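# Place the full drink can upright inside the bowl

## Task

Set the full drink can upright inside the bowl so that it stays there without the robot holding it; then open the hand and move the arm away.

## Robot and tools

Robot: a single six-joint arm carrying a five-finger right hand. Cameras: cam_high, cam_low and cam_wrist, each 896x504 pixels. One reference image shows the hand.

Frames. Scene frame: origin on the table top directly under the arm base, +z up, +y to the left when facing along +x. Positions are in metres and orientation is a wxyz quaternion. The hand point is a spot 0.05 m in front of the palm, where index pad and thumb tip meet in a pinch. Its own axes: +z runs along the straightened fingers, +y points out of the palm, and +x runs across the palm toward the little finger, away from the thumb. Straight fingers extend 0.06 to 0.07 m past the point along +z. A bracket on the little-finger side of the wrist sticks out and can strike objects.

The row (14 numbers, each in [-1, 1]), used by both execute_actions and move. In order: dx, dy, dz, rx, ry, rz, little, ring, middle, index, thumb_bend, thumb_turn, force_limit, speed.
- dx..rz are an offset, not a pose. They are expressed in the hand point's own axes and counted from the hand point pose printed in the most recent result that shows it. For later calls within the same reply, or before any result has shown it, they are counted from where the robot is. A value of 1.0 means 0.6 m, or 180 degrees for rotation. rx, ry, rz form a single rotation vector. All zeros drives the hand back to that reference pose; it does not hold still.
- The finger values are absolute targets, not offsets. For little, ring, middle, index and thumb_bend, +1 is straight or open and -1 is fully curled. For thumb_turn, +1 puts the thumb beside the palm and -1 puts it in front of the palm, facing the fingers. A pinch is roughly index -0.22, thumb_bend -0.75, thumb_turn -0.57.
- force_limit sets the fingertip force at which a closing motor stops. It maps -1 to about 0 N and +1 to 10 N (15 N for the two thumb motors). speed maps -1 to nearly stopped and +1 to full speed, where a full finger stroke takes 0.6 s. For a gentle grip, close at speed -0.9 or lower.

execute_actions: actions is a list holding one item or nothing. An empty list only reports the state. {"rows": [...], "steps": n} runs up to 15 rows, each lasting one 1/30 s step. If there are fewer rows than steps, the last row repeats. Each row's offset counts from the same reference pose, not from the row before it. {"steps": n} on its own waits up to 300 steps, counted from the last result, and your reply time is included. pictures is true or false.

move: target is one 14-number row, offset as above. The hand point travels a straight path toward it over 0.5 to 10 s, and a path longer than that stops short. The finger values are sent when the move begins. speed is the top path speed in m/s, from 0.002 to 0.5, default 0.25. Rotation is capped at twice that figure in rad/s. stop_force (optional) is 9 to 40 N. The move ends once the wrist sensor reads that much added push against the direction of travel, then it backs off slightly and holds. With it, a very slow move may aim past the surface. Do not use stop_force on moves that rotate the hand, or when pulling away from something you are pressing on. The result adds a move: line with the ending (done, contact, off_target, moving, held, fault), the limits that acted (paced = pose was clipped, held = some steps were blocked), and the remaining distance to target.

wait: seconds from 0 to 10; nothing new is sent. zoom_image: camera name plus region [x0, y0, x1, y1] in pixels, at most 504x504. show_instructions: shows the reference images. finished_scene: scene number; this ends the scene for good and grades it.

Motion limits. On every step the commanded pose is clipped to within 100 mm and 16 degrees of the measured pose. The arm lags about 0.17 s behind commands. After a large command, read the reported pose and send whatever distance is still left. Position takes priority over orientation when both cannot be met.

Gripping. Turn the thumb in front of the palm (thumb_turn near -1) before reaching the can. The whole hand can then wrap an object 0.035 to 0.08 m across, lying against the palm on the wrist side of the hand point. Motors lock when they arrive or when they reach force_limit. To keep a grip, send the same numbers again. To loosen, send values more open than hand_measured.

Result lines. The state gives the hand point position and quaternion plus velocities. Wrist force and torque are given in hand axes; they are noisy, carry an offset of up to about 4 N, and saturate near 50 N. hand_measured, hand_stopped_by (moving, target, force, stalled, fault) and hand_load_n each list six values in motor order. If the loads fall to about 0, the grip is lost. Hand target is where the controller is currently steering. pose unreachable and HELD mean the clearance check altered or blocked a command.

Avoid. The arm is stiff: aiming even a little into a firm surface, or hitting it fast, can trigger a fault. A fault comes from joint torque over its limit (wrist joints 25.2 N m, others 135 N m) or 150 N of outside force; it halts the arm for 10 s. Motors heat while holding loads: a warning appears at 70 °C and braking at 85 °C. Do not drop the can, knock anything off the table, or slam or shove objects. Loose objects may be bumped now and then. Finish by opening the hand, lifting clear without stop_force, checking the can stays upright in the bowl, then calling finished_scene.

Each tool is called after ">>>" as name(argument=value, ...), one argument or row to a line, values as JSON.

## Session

>>> execute_actions(
  actions=[],
)

Scene clock: 0.00 s of 4800.00 s.
end_effector_position=(+0.5892, +0.0737, +0.3014) hand_measured=(+1.000, +1.000, +1.000, +1.000, +1.000, +1.000) hand_load_n=(+0.0, +0.0, +0.0, +0.0, +0.0, +0.0) hand_stopped_by=(target, target, target, target, target, target) hand_force_limit=0.00 hand_speed=-0.80 end_effector_quat_wxyz=(-0.221, +0.823, -0.106, -0.512) end_effector_velocity=(-0.000, -0.000, -0.000) end_effector_angular_velocity=(+0.001, +0.001, -0.002)
Joint positions: [-0.368 -0.887  0.964  2.581  1.201  0.48 ]
Joint velocities: [-0.     0.001  0.001  0.    -0.    -0.001]
Joint torques (N m, as the arm reports them, + toward a larger angle): no reading
Wrist force (N, on the end effector, along its own x y z axes, offset not removed): no reading
Wrist torque (N m, same axes, about the end effector's origin, offset not removed): no reading
Hand target: +0.589, +0.074, +0.301; -0.221, +0.823, -0.106, -0.512

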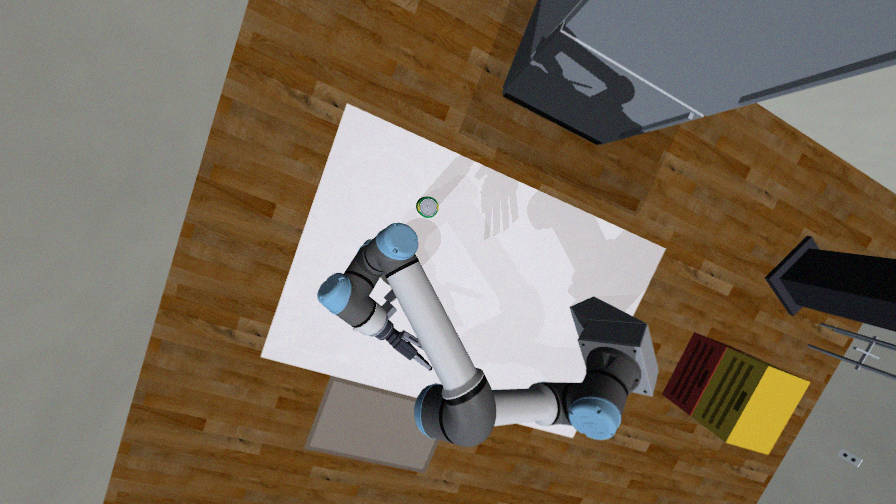

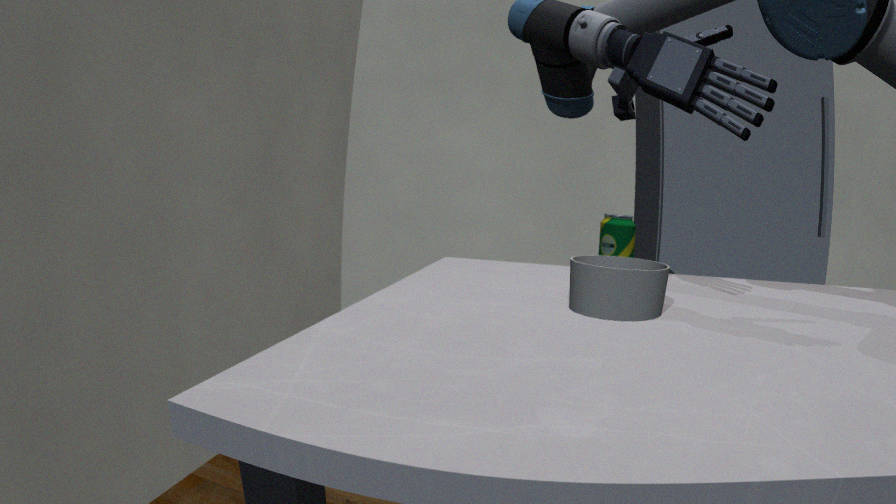

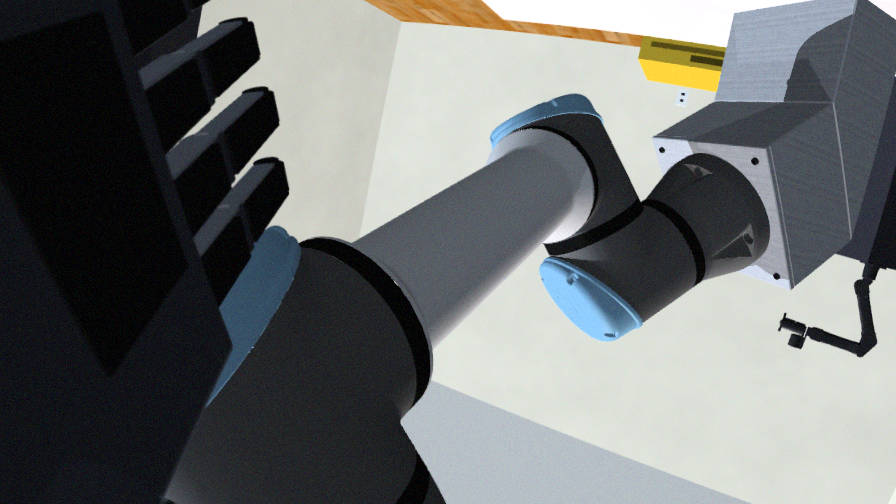

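>>> move(
  target=[0.038, 0.272, -0.181, -0.2733, 0.3629, 0.0049, 1, 1, 1, 1, 1, -1, 0, 0],
  speed=0.25,
)

Scene clock: 63.10 s of 4800.00 s.
end_effector_position=(+0.6205, -0.1201, +0.2812) hand_measured=(+1.000, +1.000, +1.000, +1.000, +1.000, -1.000) hand_load_n=(+0.0, +0.0, +0.0, +0.0, +0.0, +0.0) hand_stopped_by=(target, target, target, target, target, target) hand_force_limit=0.00 hand_speed=0.00 end_effector_quat_wxyz=(+0.217, +0.976, -0.000, -0.001) end_effector_velocity=(+0.000, -0.001, -0.001) end_effector_angular_velocity=(-0.010, -0.012, +0.006)
Joint positions: [-0.605 -1.283  1.298  1.174  1.014  1.031]
Joint velocities: [ 0.001 -0.007  0.011 -0.024  0.002  0.011]
Joint torques (N m, as the arm reports them, + toward a larger angle): [-19.36 -31.46   1.51  -1.04   3.23   1.53]
Wrist force (N, on the end effector, along its own x y z axes, offset not removed): [2.8 -0.6 1.1]
Wrist torque (N m, same axes, about the end effector's origin, offset not removed): [-0.30 -0.56 0.17]
Hand target: +0.620, -0.120, +0.281; +0.218, +0.976, -0.000, -0.000
Off the commanded pose: 0.001 m, 0 deg.
After step 90, 56.70 s passed at rest.
move: done

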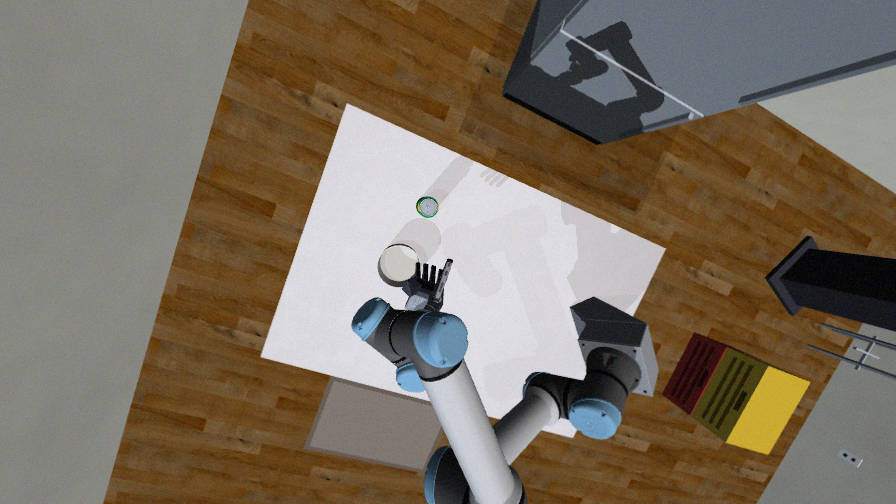

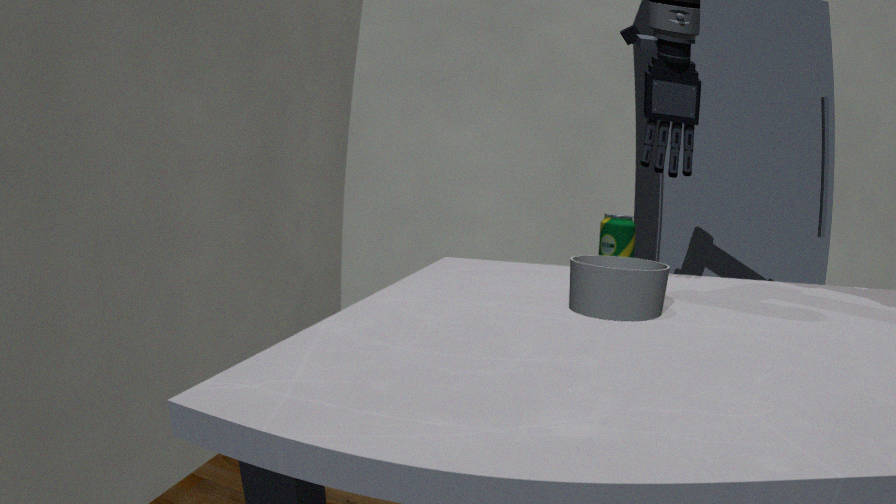

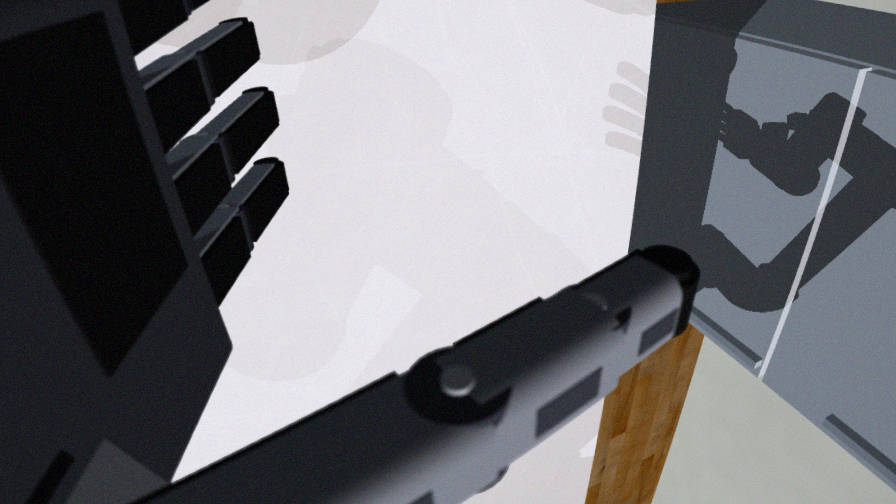

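>>> move(
  target=[0.1167, 0.151, 0.2197, 0.1187, 0.4095, 0.0911, 1, 1, 1, 1, 1, -1, 0, 0],
  speed=0.25,
)

>>> zoom_image(
  camera="cam_high",
  region=[360, 170, 500, 300],
)

Scene clock: 77.93 s of 4800.00 s.
end_effector_position=(+0.6899, -0.2575, +0.2003) hand_measured=(+1.000, +1.000, +1.000, +1.000, +1.000, -1.000) hand_load_n=(+0.0, +0.0, +0.0, +0.0, +0.0, +0.0) hand_stopped_by=(target, target, target, target, target, target) hand_force_limit=0.00 hand_speed=0.00 end_effector_quat_wxyz=(+0.002, +0.794, -0.001, +0.608) end_effector_velocity=(+0.000, -0.002, -0.001) end_effector_angular_velocity=(+0.004, -0.012, +0.006)
Joint positions: [-0.695 -1.216  2.107 -1.456  0.82   2.609]
Joint velocities: [ 0.001  0.013  0.002 -0.03   0.008  0.012]
Joint torques (N m, as the arm reports them, + toward a larger angle): [-18.58  -7.49   5.09  -3.84   4.11   1.55]
Wrist force (N, on the end effector, along its own x y z axes, offset not removed): [0.9 -0.8 -0.4]
Wrist torque (N m, same axes, about the end effector's origin, offset not removed): [-0.19 -0.10 0.08]
Hand target: +0.690, -0.258, +0.200; +0.001, +0.793, -0.001, +0.609
Off the commanded pose: 0.001 m, 0 deg.
After step 90, 8.43 s passed at rest.
move: done

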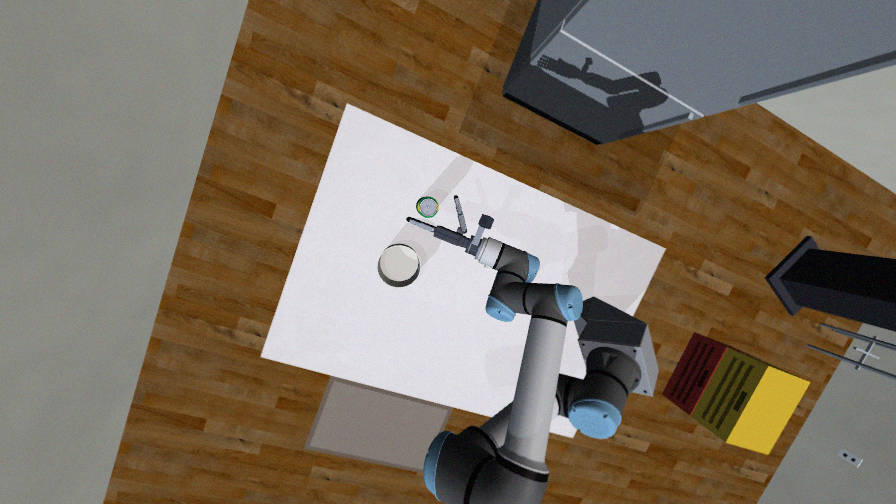

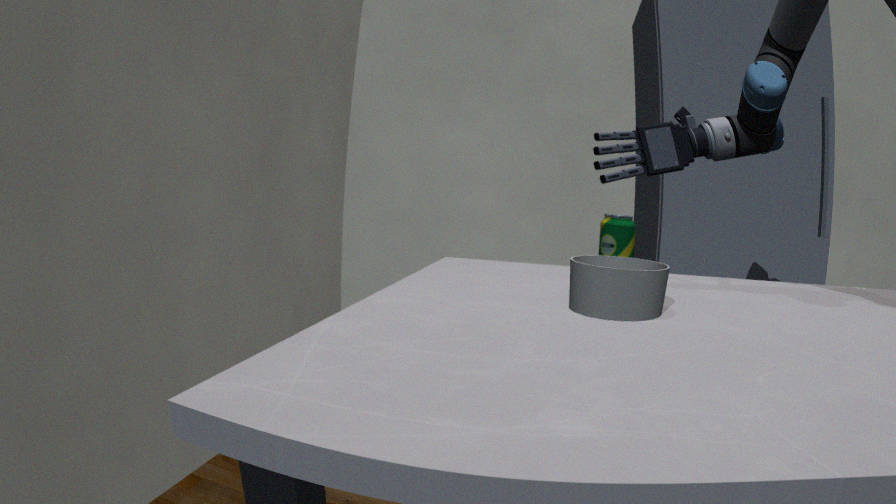

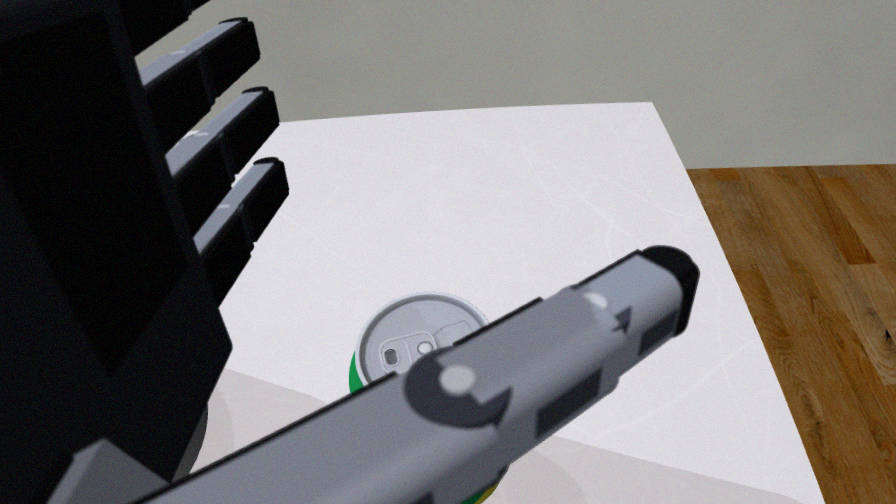

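Region (360, 170, 500, 300) of cam_high's 896x504 image, scaled by 3.600, with more detail than that image has; it fills the top 468 rows of this view, and the rest is white.

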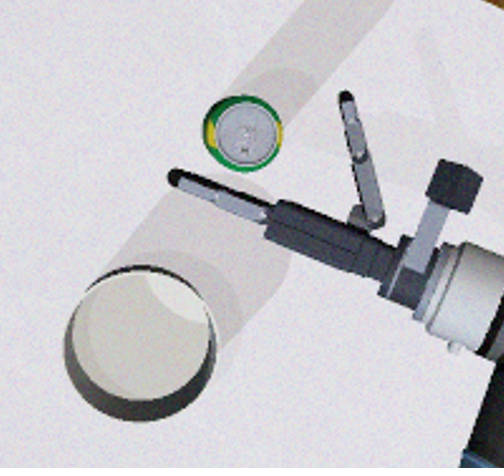

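>>> move(
  target=[-0.190, -0.003, 0.063, 0, 0, 0, 1, 1, 1, 1, 1, -1, 0, 0],
  speed=0.06,
)

>>> zoom_image(
  camera="cam_high",
  region=[380, 170, 480, 260],
)

Scene clock: 96.43 s of 4800.00 s.
end_effector_position=(+0.6966, -0.2556, +0.0807) hand_measured=(+1.000, +1.000, +1.000, +1.000, +1.000, -1.000) hand_load_n=(+0.0, +0.0, +0.0, +0.0, +0.0, +0.0) hand_stopped_by=(target, target, target, target, target, target) hand_force_limit=0.00 hand_speed=0.00 end_effector_quat_wxyz=(+0.001, +0.794, -0.001, +0.608) end_effector_velocity=(+0.002, +0.000, -0.001) end_effector_angular_velocity=(-0.001, -0.001, +0.003)
Joint positions: [-0.484 -1.011  2.016 -1.488  1.003  2.476]
Joint velocities: [ 0.004  0.004 -0.006 -0.001  0.003 -0.002]
Joint torques (N m, as the arm reports them, + toward a larger angle): [-19.53 -13.6  -19.71  -3.38   4.05  -1.69]
Wrist force (N, on the end effector, along its own x y z axes, offset not removed): [0.7 -0.2 0.7]
Wrist torque (N m, same axes, about the end effector's origin, offset not removed): [-0.19 -0.25 0.11]
Hand target: +0.697, -0.256, +0.080; +0.001, +0.794, -0.001, +0.608
Off the commanded pose: 0.000 m, 0 deg.
After step 90, 13.07 s passed at rest.
move: done

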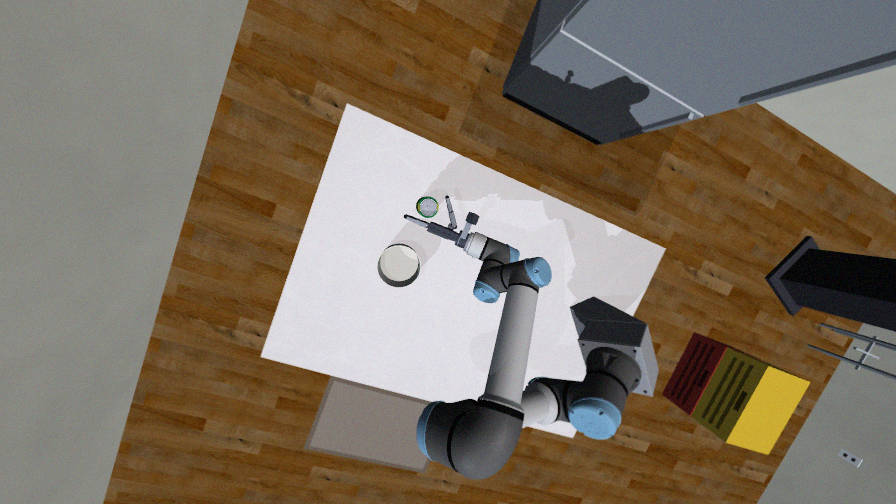

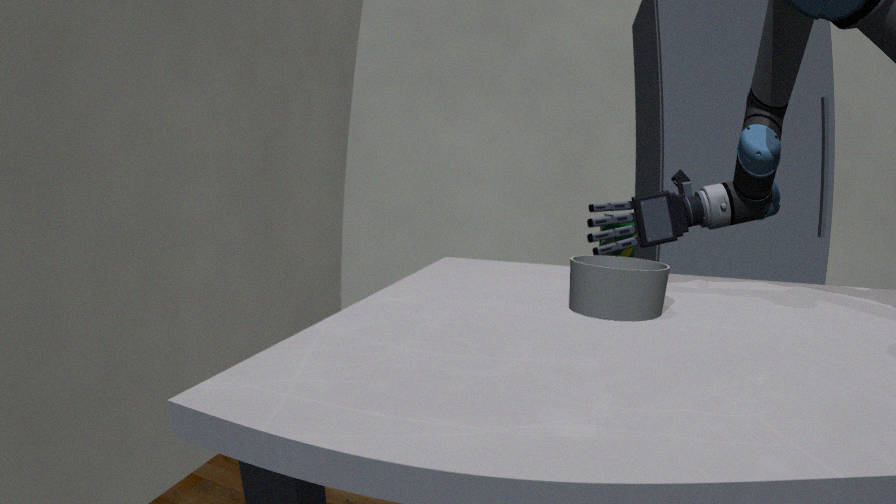

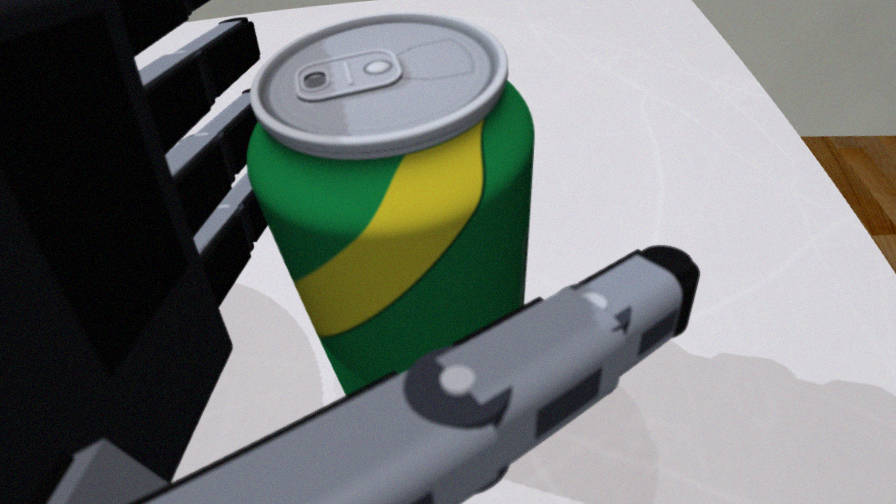

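Region (380, 170, 480, 260) of cam_high's 896x504 image, scaled by 5.040, with more detail than that image has; it fills the top 454 rows of this view, and the rest is white.

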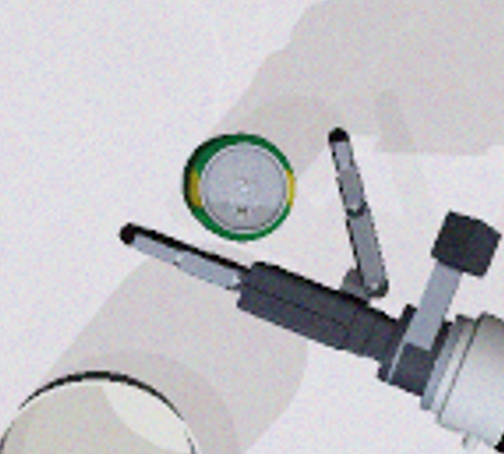

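>>> move(
  target=[0.012, 0.005, 0.045, 0, 0, 0, 1, 1, 1, 1, 1, -1, 0, 0],
  speed=0.03,
)

>>> move(
  target=[0.0005, 0.002, 0.002, 0, 0, 0, 1, 1, -1, -1, -1, -1, 0.6, -0.75],
  speed=0.02,
)

Scene clock: 103.90 s of 4800.00 s.
end_effector_position=(+0.7242, -0.2587, +0.0806) hand_measured=(+1.000, +1.000, +1.000, +1.000, +1.000, -1.000) hand_load_n=(+0.0, +0.0, +0.0, +0.0, +0.0, +0.0) hand_stopped_by=(target, target, target, target, target, target) hand_force_limit=0.00 hand_speed=0.00 end_effector_quat_wxyz=(+0.001, +0.794, -0.001, +0.608) end_effector_velocity=(+0.001, -0.001, -0.000) end_effector_angular_velocity=(+0.000, +0.000, -0.003)
Joint positions: [-0.468 -1.004  1.939 -1.413  1.017  2.467]
Joint velocities: [ 0.     0.002 -0.006  0.006  0.002 -0.001]
Joint torques (N m, as the arm reports them, + toward a larger angle): [-21.5  -15.86 -17.55   0.85   3.83  -1.73]
Wrist force (N, on the end effector, along its own x y z axes, offset not removed): [0.8 -0.9 0.4]
Wrist torque (N m, same axes, about the end effector's origin, offset not removed): [-0.31 -0.17 0.11]
Hand target: +0.724, -0.259, +0.081; +0.001, +0.794, -0.001, +0.608
Off the commanded pose: 0.000 m, 0 deg.
After step 90, 3.17 s passed at rest.
move: done

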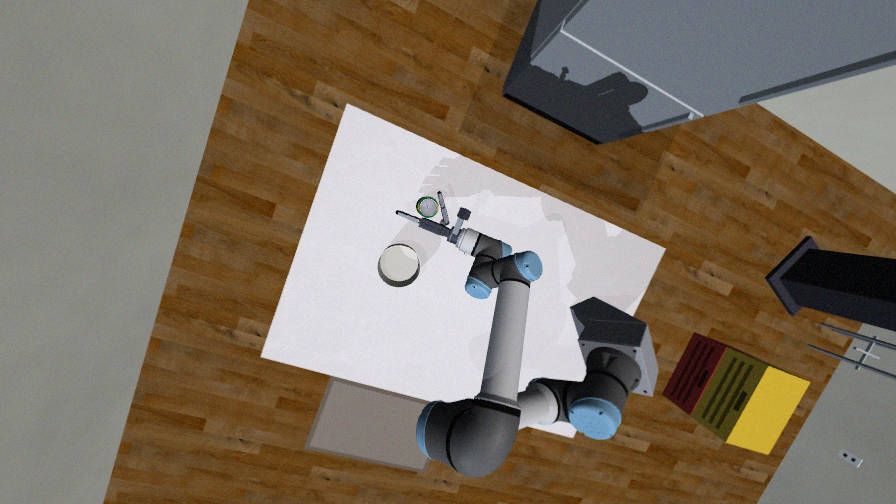

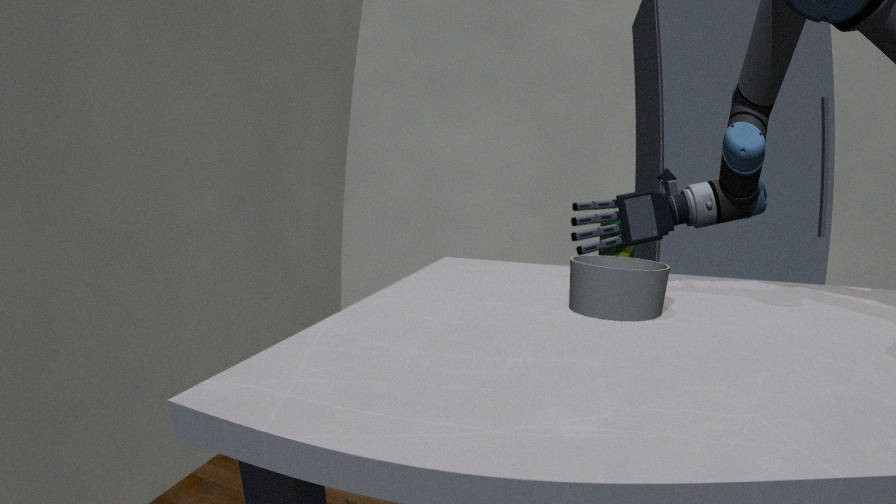

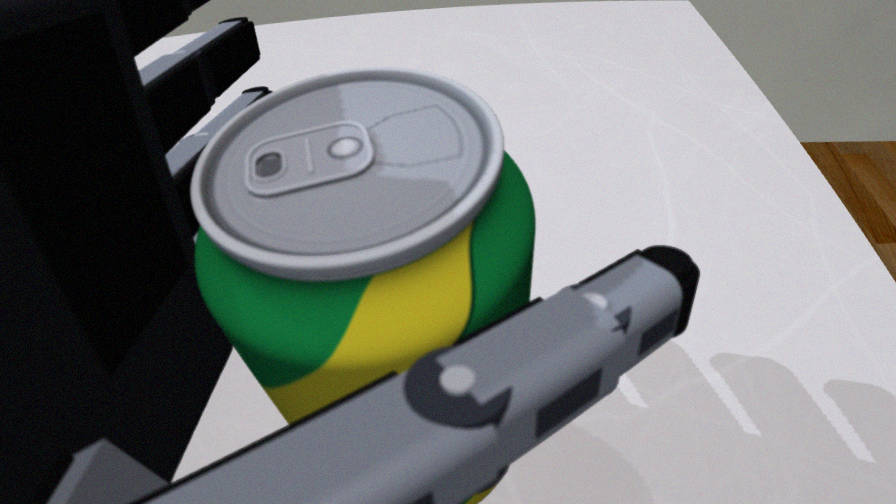

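Scene clock: 106.40 s of 4800.00 s.
end_effector_position=(+0.7255, -0.2599, +0.0806) hand_measured=(+1.000, +1.000, +0.074, +0.226, +0.478, -1.000) hand_load_n=(+0.0, +0.0, +9.5, +6.0, +15.0, +0.5) hand_stopped_by=(target, target, force, force, force, target) hand_force_limit=0.60 hand_speed=-0.75 end_effector_quat_wxyz=(+0.001, +0.794, -0.001, +0.608) end_effector_velocity=(+0.000, +0.000, +0.000) end_effector_angular_velocity=(-0.000, -0.000, +0.001)
Joint positions: [-0.468 -1.002  1.934 -1.41   1.017  2.467]
Joint velocities: [-0.    -0.    -0.    -0.    -0.001 -0.   ]
Joint torques (N m, as the arm reports them, + toward a larger angle): [-38.05 -15.74 -17.89  -0.32  -1.31   1.17]
Wrist force (N, on the end effector, along its own x y z axes, offset not removed): [1.6 -2.6 -0.4]
Wrist torque (N m, same axes, about the end effector's origin, offset not removed): [-0.51 -0.20 0.19]
Hand target: +0.725, -0.260, +0.081; +0.001, +0.794, -0.001, +0.608
Off the commanded pose: 0.000 m, 0 deg.
move: done

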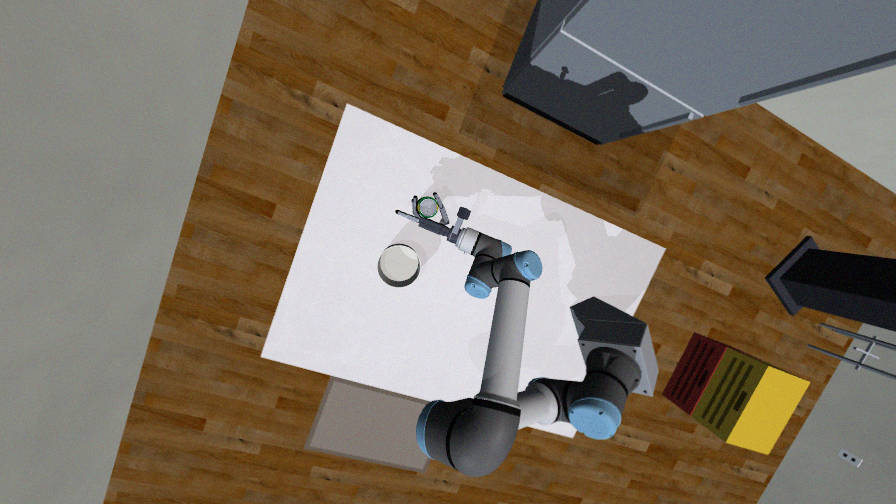

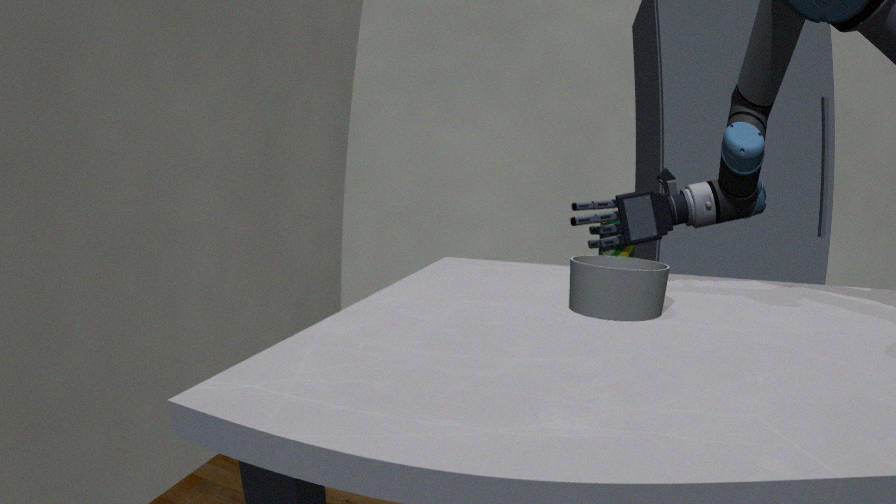

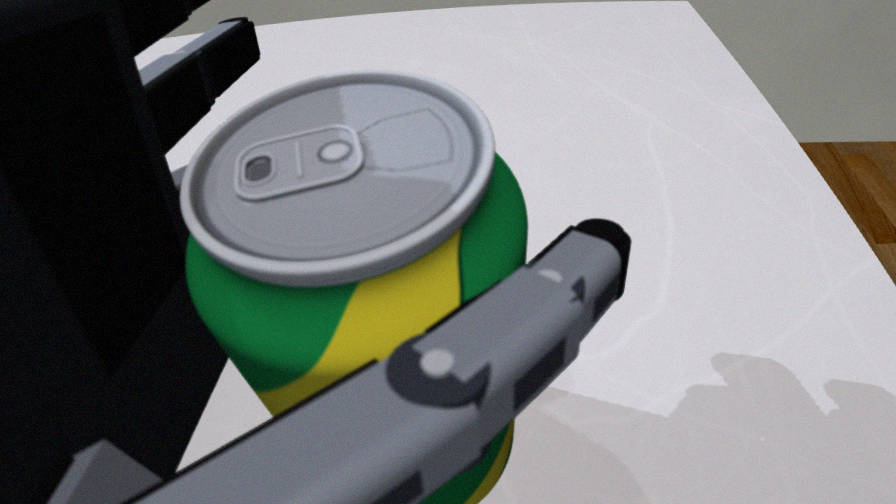

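>>> move(
  target=[0.161, 0, -0.043, 0, 0, 0, 1, 1, -1, -1, -1, -1, 0.6, -0.75],
  speed=0.08,
)

>>> move(
  target=[0.007, -0.358, 0.025, 0, 0.014, 0, 1, 1, -1, -0.98, -1, -1, 0.6, -0.9],
  speed=0.12,
)

>>> zoom_image(
  camera="cam_high",
  region=[340, 210, 460, 320],
)

>>> zoom_image(
  camera="cam_low",
  region=[510, 100, 750, 330],
)

Scene clock: 126.43 s of 4800.00 s.
end_effector_position=(+0.7258, -0.2600, +0.1803) hand_measured=(+1.000, +1.000, +0.074, +0.226, +0.478, -1.000) hand_load_n=(+0.0, +0.0, +9.0, +4.0, +13.5, +1.5) hand_stopped_by=(target, target, force, force, force, target) hand_force_limit=0.60 hand_speed=-0.75 end_effector_quat_wxyz=(+0.002, +0.794, -0.001, +0.608) end_effector_velocity=(+0.001, +0.000, +0.003) end_effector_angular_velocity=(-0.000, +0.000, +0.001)
Joint positions: [-0.626 -1.169  1.997 -1.362  0.878  2.561]
Joint velocities: [-0.004 -0.004 -0.     0.001 -0.004  0.003]
Joint torques (N m, as the arm reports them, + toward a larger angle): [-40.86 -32.7    2.14   0.03  -0.86   1.32]
Wrist force (N, on the end effector, along its own x y z axes, offset not removed): [-2.2 -1.3 2.1]
Wrist torque (N m, same axes, about the end effector's origin, offset not removed): [-0.31 -0.25 0.01]
Hand target: +0.726, -0.260, +0.181; +0.002, +0.794, -0.001, +0.608
Off the commanded pose: 0.000 m, 0 deg.
After step 90, 15.30 s passed at rest.
move: done

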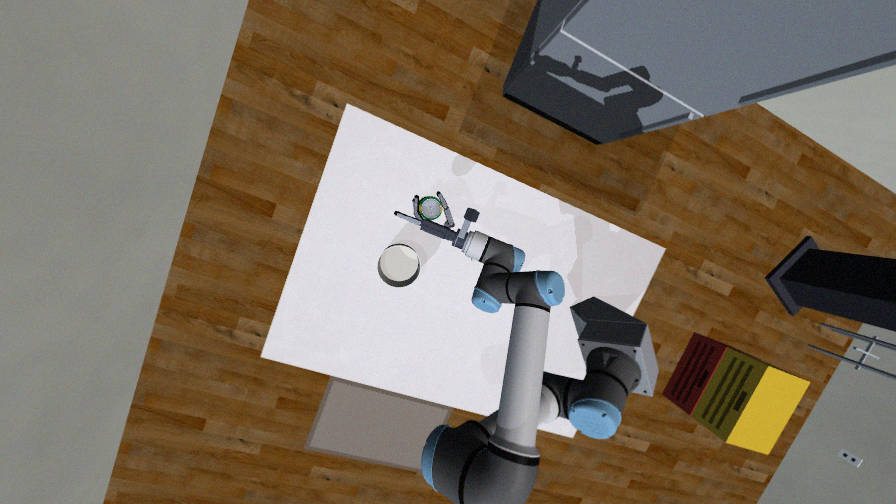

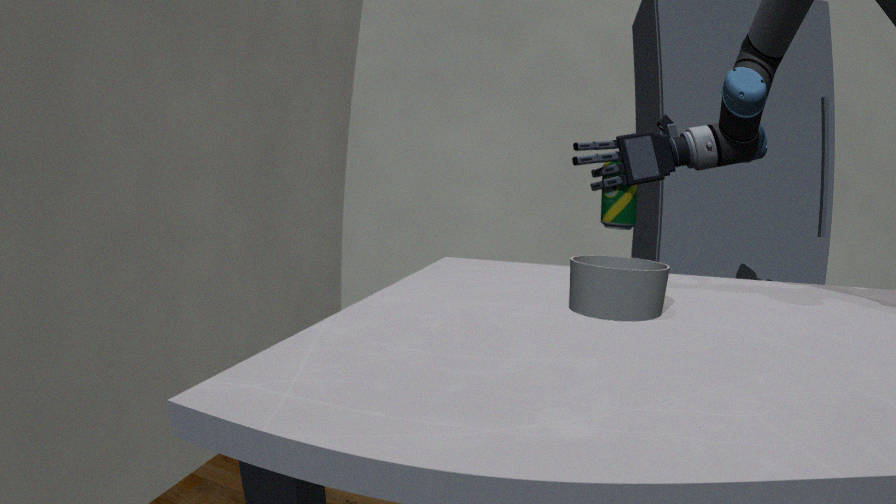

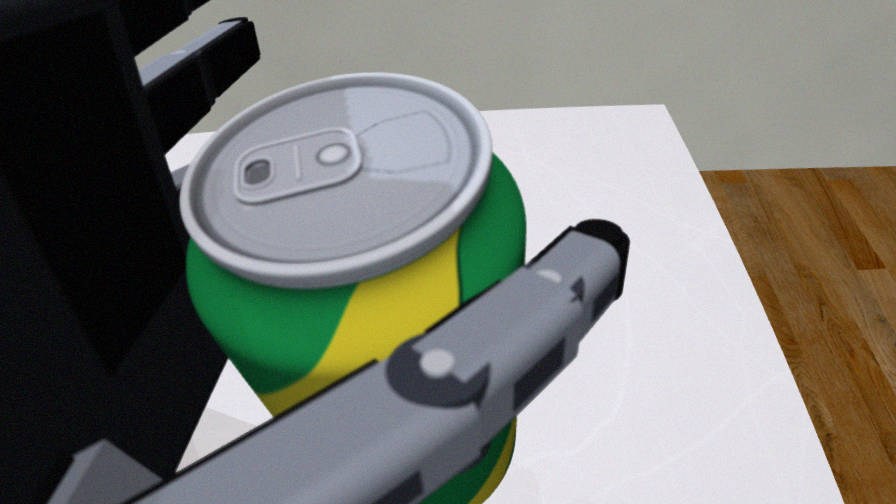

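Scene clock: 128.77 s of 4800.00 s.
end_effector_position=(+0.7423, -0.0456, +0.1806) hand_measured=(+1.000, +1.000, +0.074, +0.206, +0.478, -1.000) hand_load_n=(+0.0, +0.0, +7.0, +5.0, +12.5, +1.5) hand_stopped_by=(target, target, force, force, force, target) hand_force_limit=0.60 hand_speed=-0.90 end_effector_quat_wxyz=(+0.001, +0.780, -0.001, +0.626) end_effector_velocity=(+0.000, +0.002, +0.001) end_effector_angular_velocity=(-0.002, -0.003, -0.003)
Joint positions: [-0.341 -1.557  2.102 -1.025  1.163  2.417]
Joint velocities: [ 0.004 -0.004 -0.001  0.006  0.008 -0.003]
Joint torques (N m, as the arm reports them, + toward a larger angle): [ -5.58 -32.33 -22.76   0.36   4.58  -2.07]
Wrist force (N, on the end effector, along its own x y z axes, offset not removed): [-2.4 0.0 1.0]
Wrist torque (N m, same axes, about the end effector's origin, offset not removed): [-0.15 -0.14 0.10]
Hand target: +0.742, -0.045, +0.181; +0.001, +0.780, -0.001, +0.626
Off the commanded pose: 0.001 m, 0 deg.
move: done

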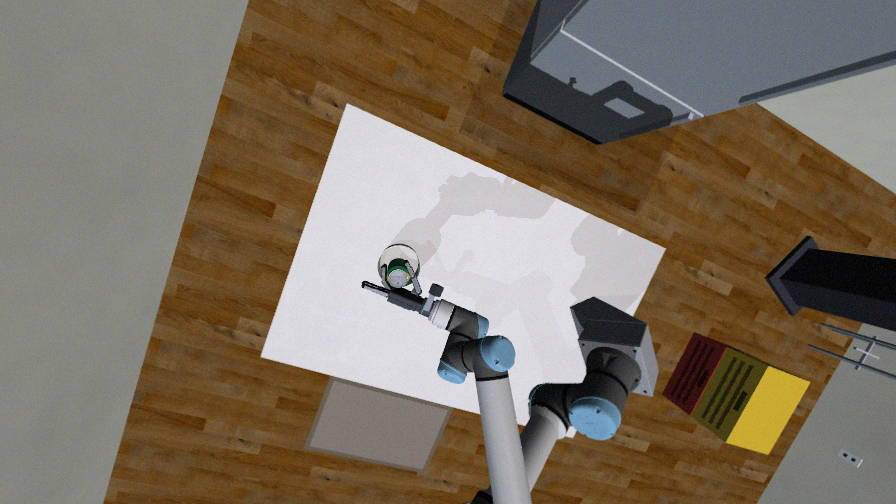

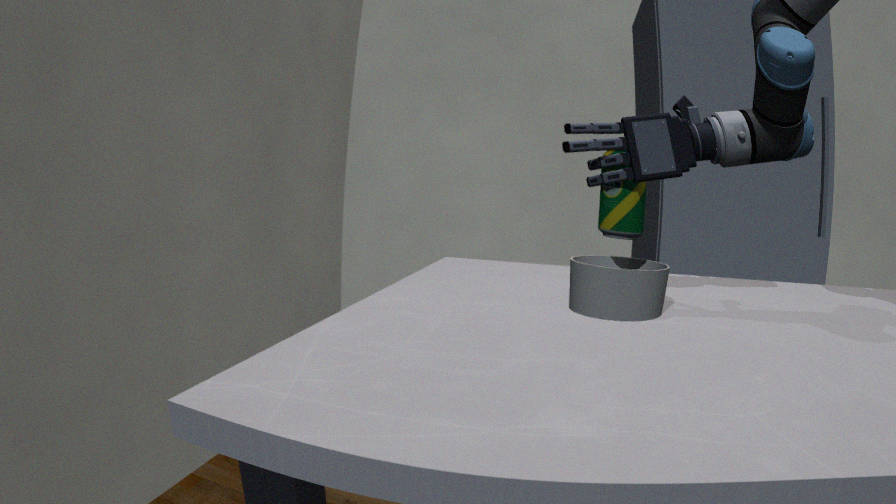

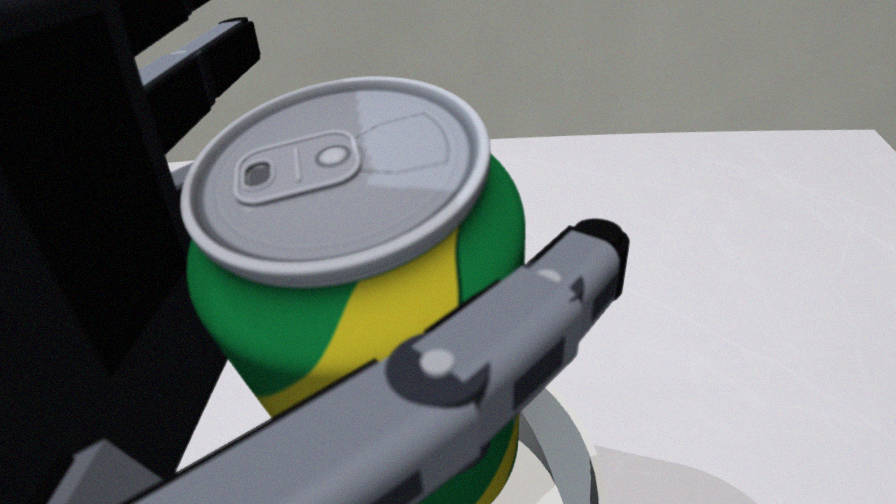

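Region (340, 210, 460, 320) of cam_high's 896x504 image, scaled by 4.200, with more detail than that image has; it fills the top 462 rows of this view, and the rest is white.

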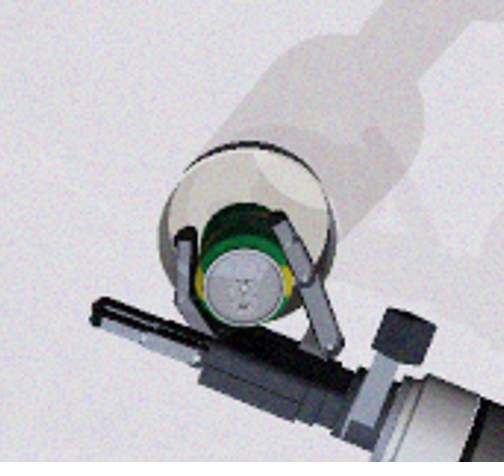

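Region (510, 100, 750, 330) of cam_low's 896x504 image, scaled by 2.100, with more detail than that image has; it fills the top 483 rows of this view, and the rest is white.

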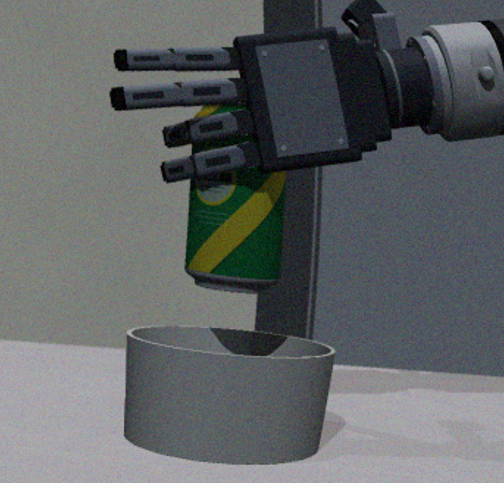

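>>> move(
  target=[-0.1375, 0.006, 0.0306, 0, 0, 0, 1, 1, -1, -0.98, -1, -1, 0.6, -0.9],
  speed=0.04,
  stop_force=9,
)

>>> zoom_image(
  camera="cam_low",
  region=[510, 100, 750, 330],
)

Scene clock: 140.20 s of 4800.00 s.
end_effector_position=(+0.7422, -0.0490, +0.0964) hand_measured=(+1.000, +1.000, +0.074, +0.206, +0.478, -1.000) hand_load_n=(+0.0, +0.0, +7.0, +5.0, +12.5, +1.5) hand_stopped_by=(target, target, force, force, force, target) hand_force_limit=0.60 hand_speed=-0.90 end_effector_quat_wxyz=(+0.001, +0.780, -0.001, +0.626) end_effector_velocity=(-0.001, -0.001, -0.003) end_effector_angular_velocity=(-0.000, +0.000, -0.002)
Joint positions: [-0.195 -1.373  2.056 -1.14   1.294  2.347]
Joint velocities: [ 0.003  0.006 -0.001 -0.003  0.004 -0.002]
Joint torques (N m, as the arm reports them, + toward a larger angle): [ -8.04 -17.31 -19.6   -3.75   4.5   -1.83]
Wrist force (N, on the end effector, along its own x y z axes, offset not removed): [-2.6 -0.9 0.4]
Wrist torque (N m, same axes, about the end effector's origin, offset not removed): [-0.29 -0.21 0.07]
Hand target: +0.742, -0.049, +0.096; +0.001, +0.780, -0.001, +0.626
Off the commanded pose: 0.000 m, 0 deg.
After step 90, 5.93 s passed at rest.
move: done

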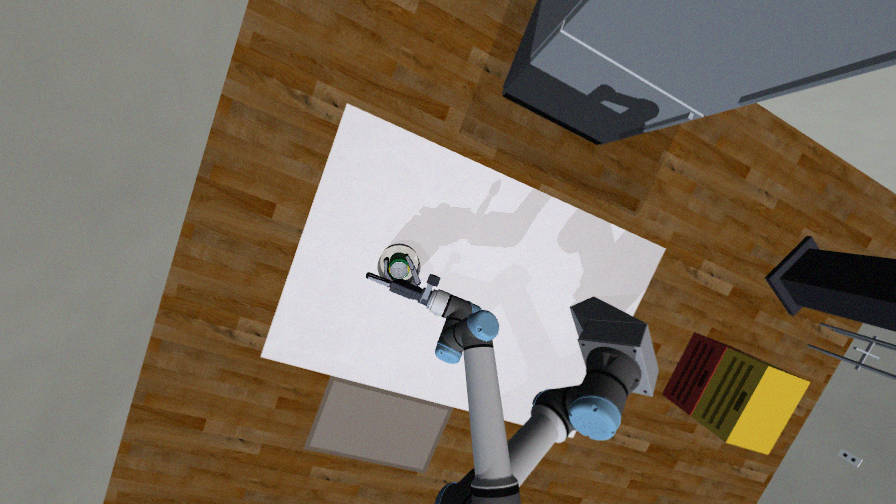

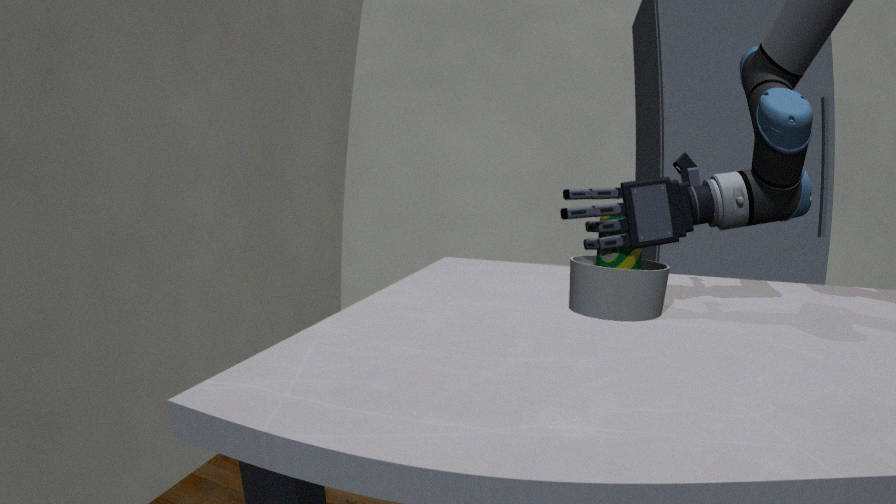

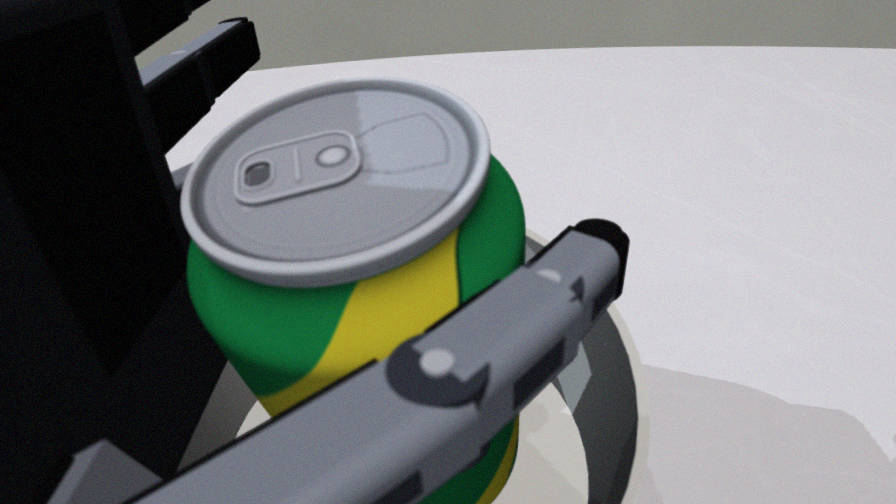

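Region (510, 100, 750, 330) of cam_low's 896x504 image, scaled by 2.100, with more detail than that image has; it fills the top 483 rows of this view, and the rest is white.

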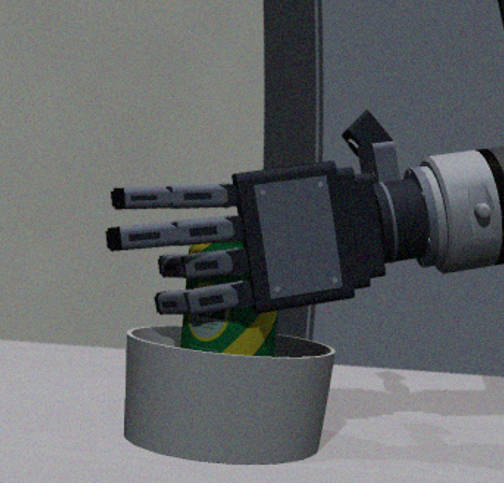

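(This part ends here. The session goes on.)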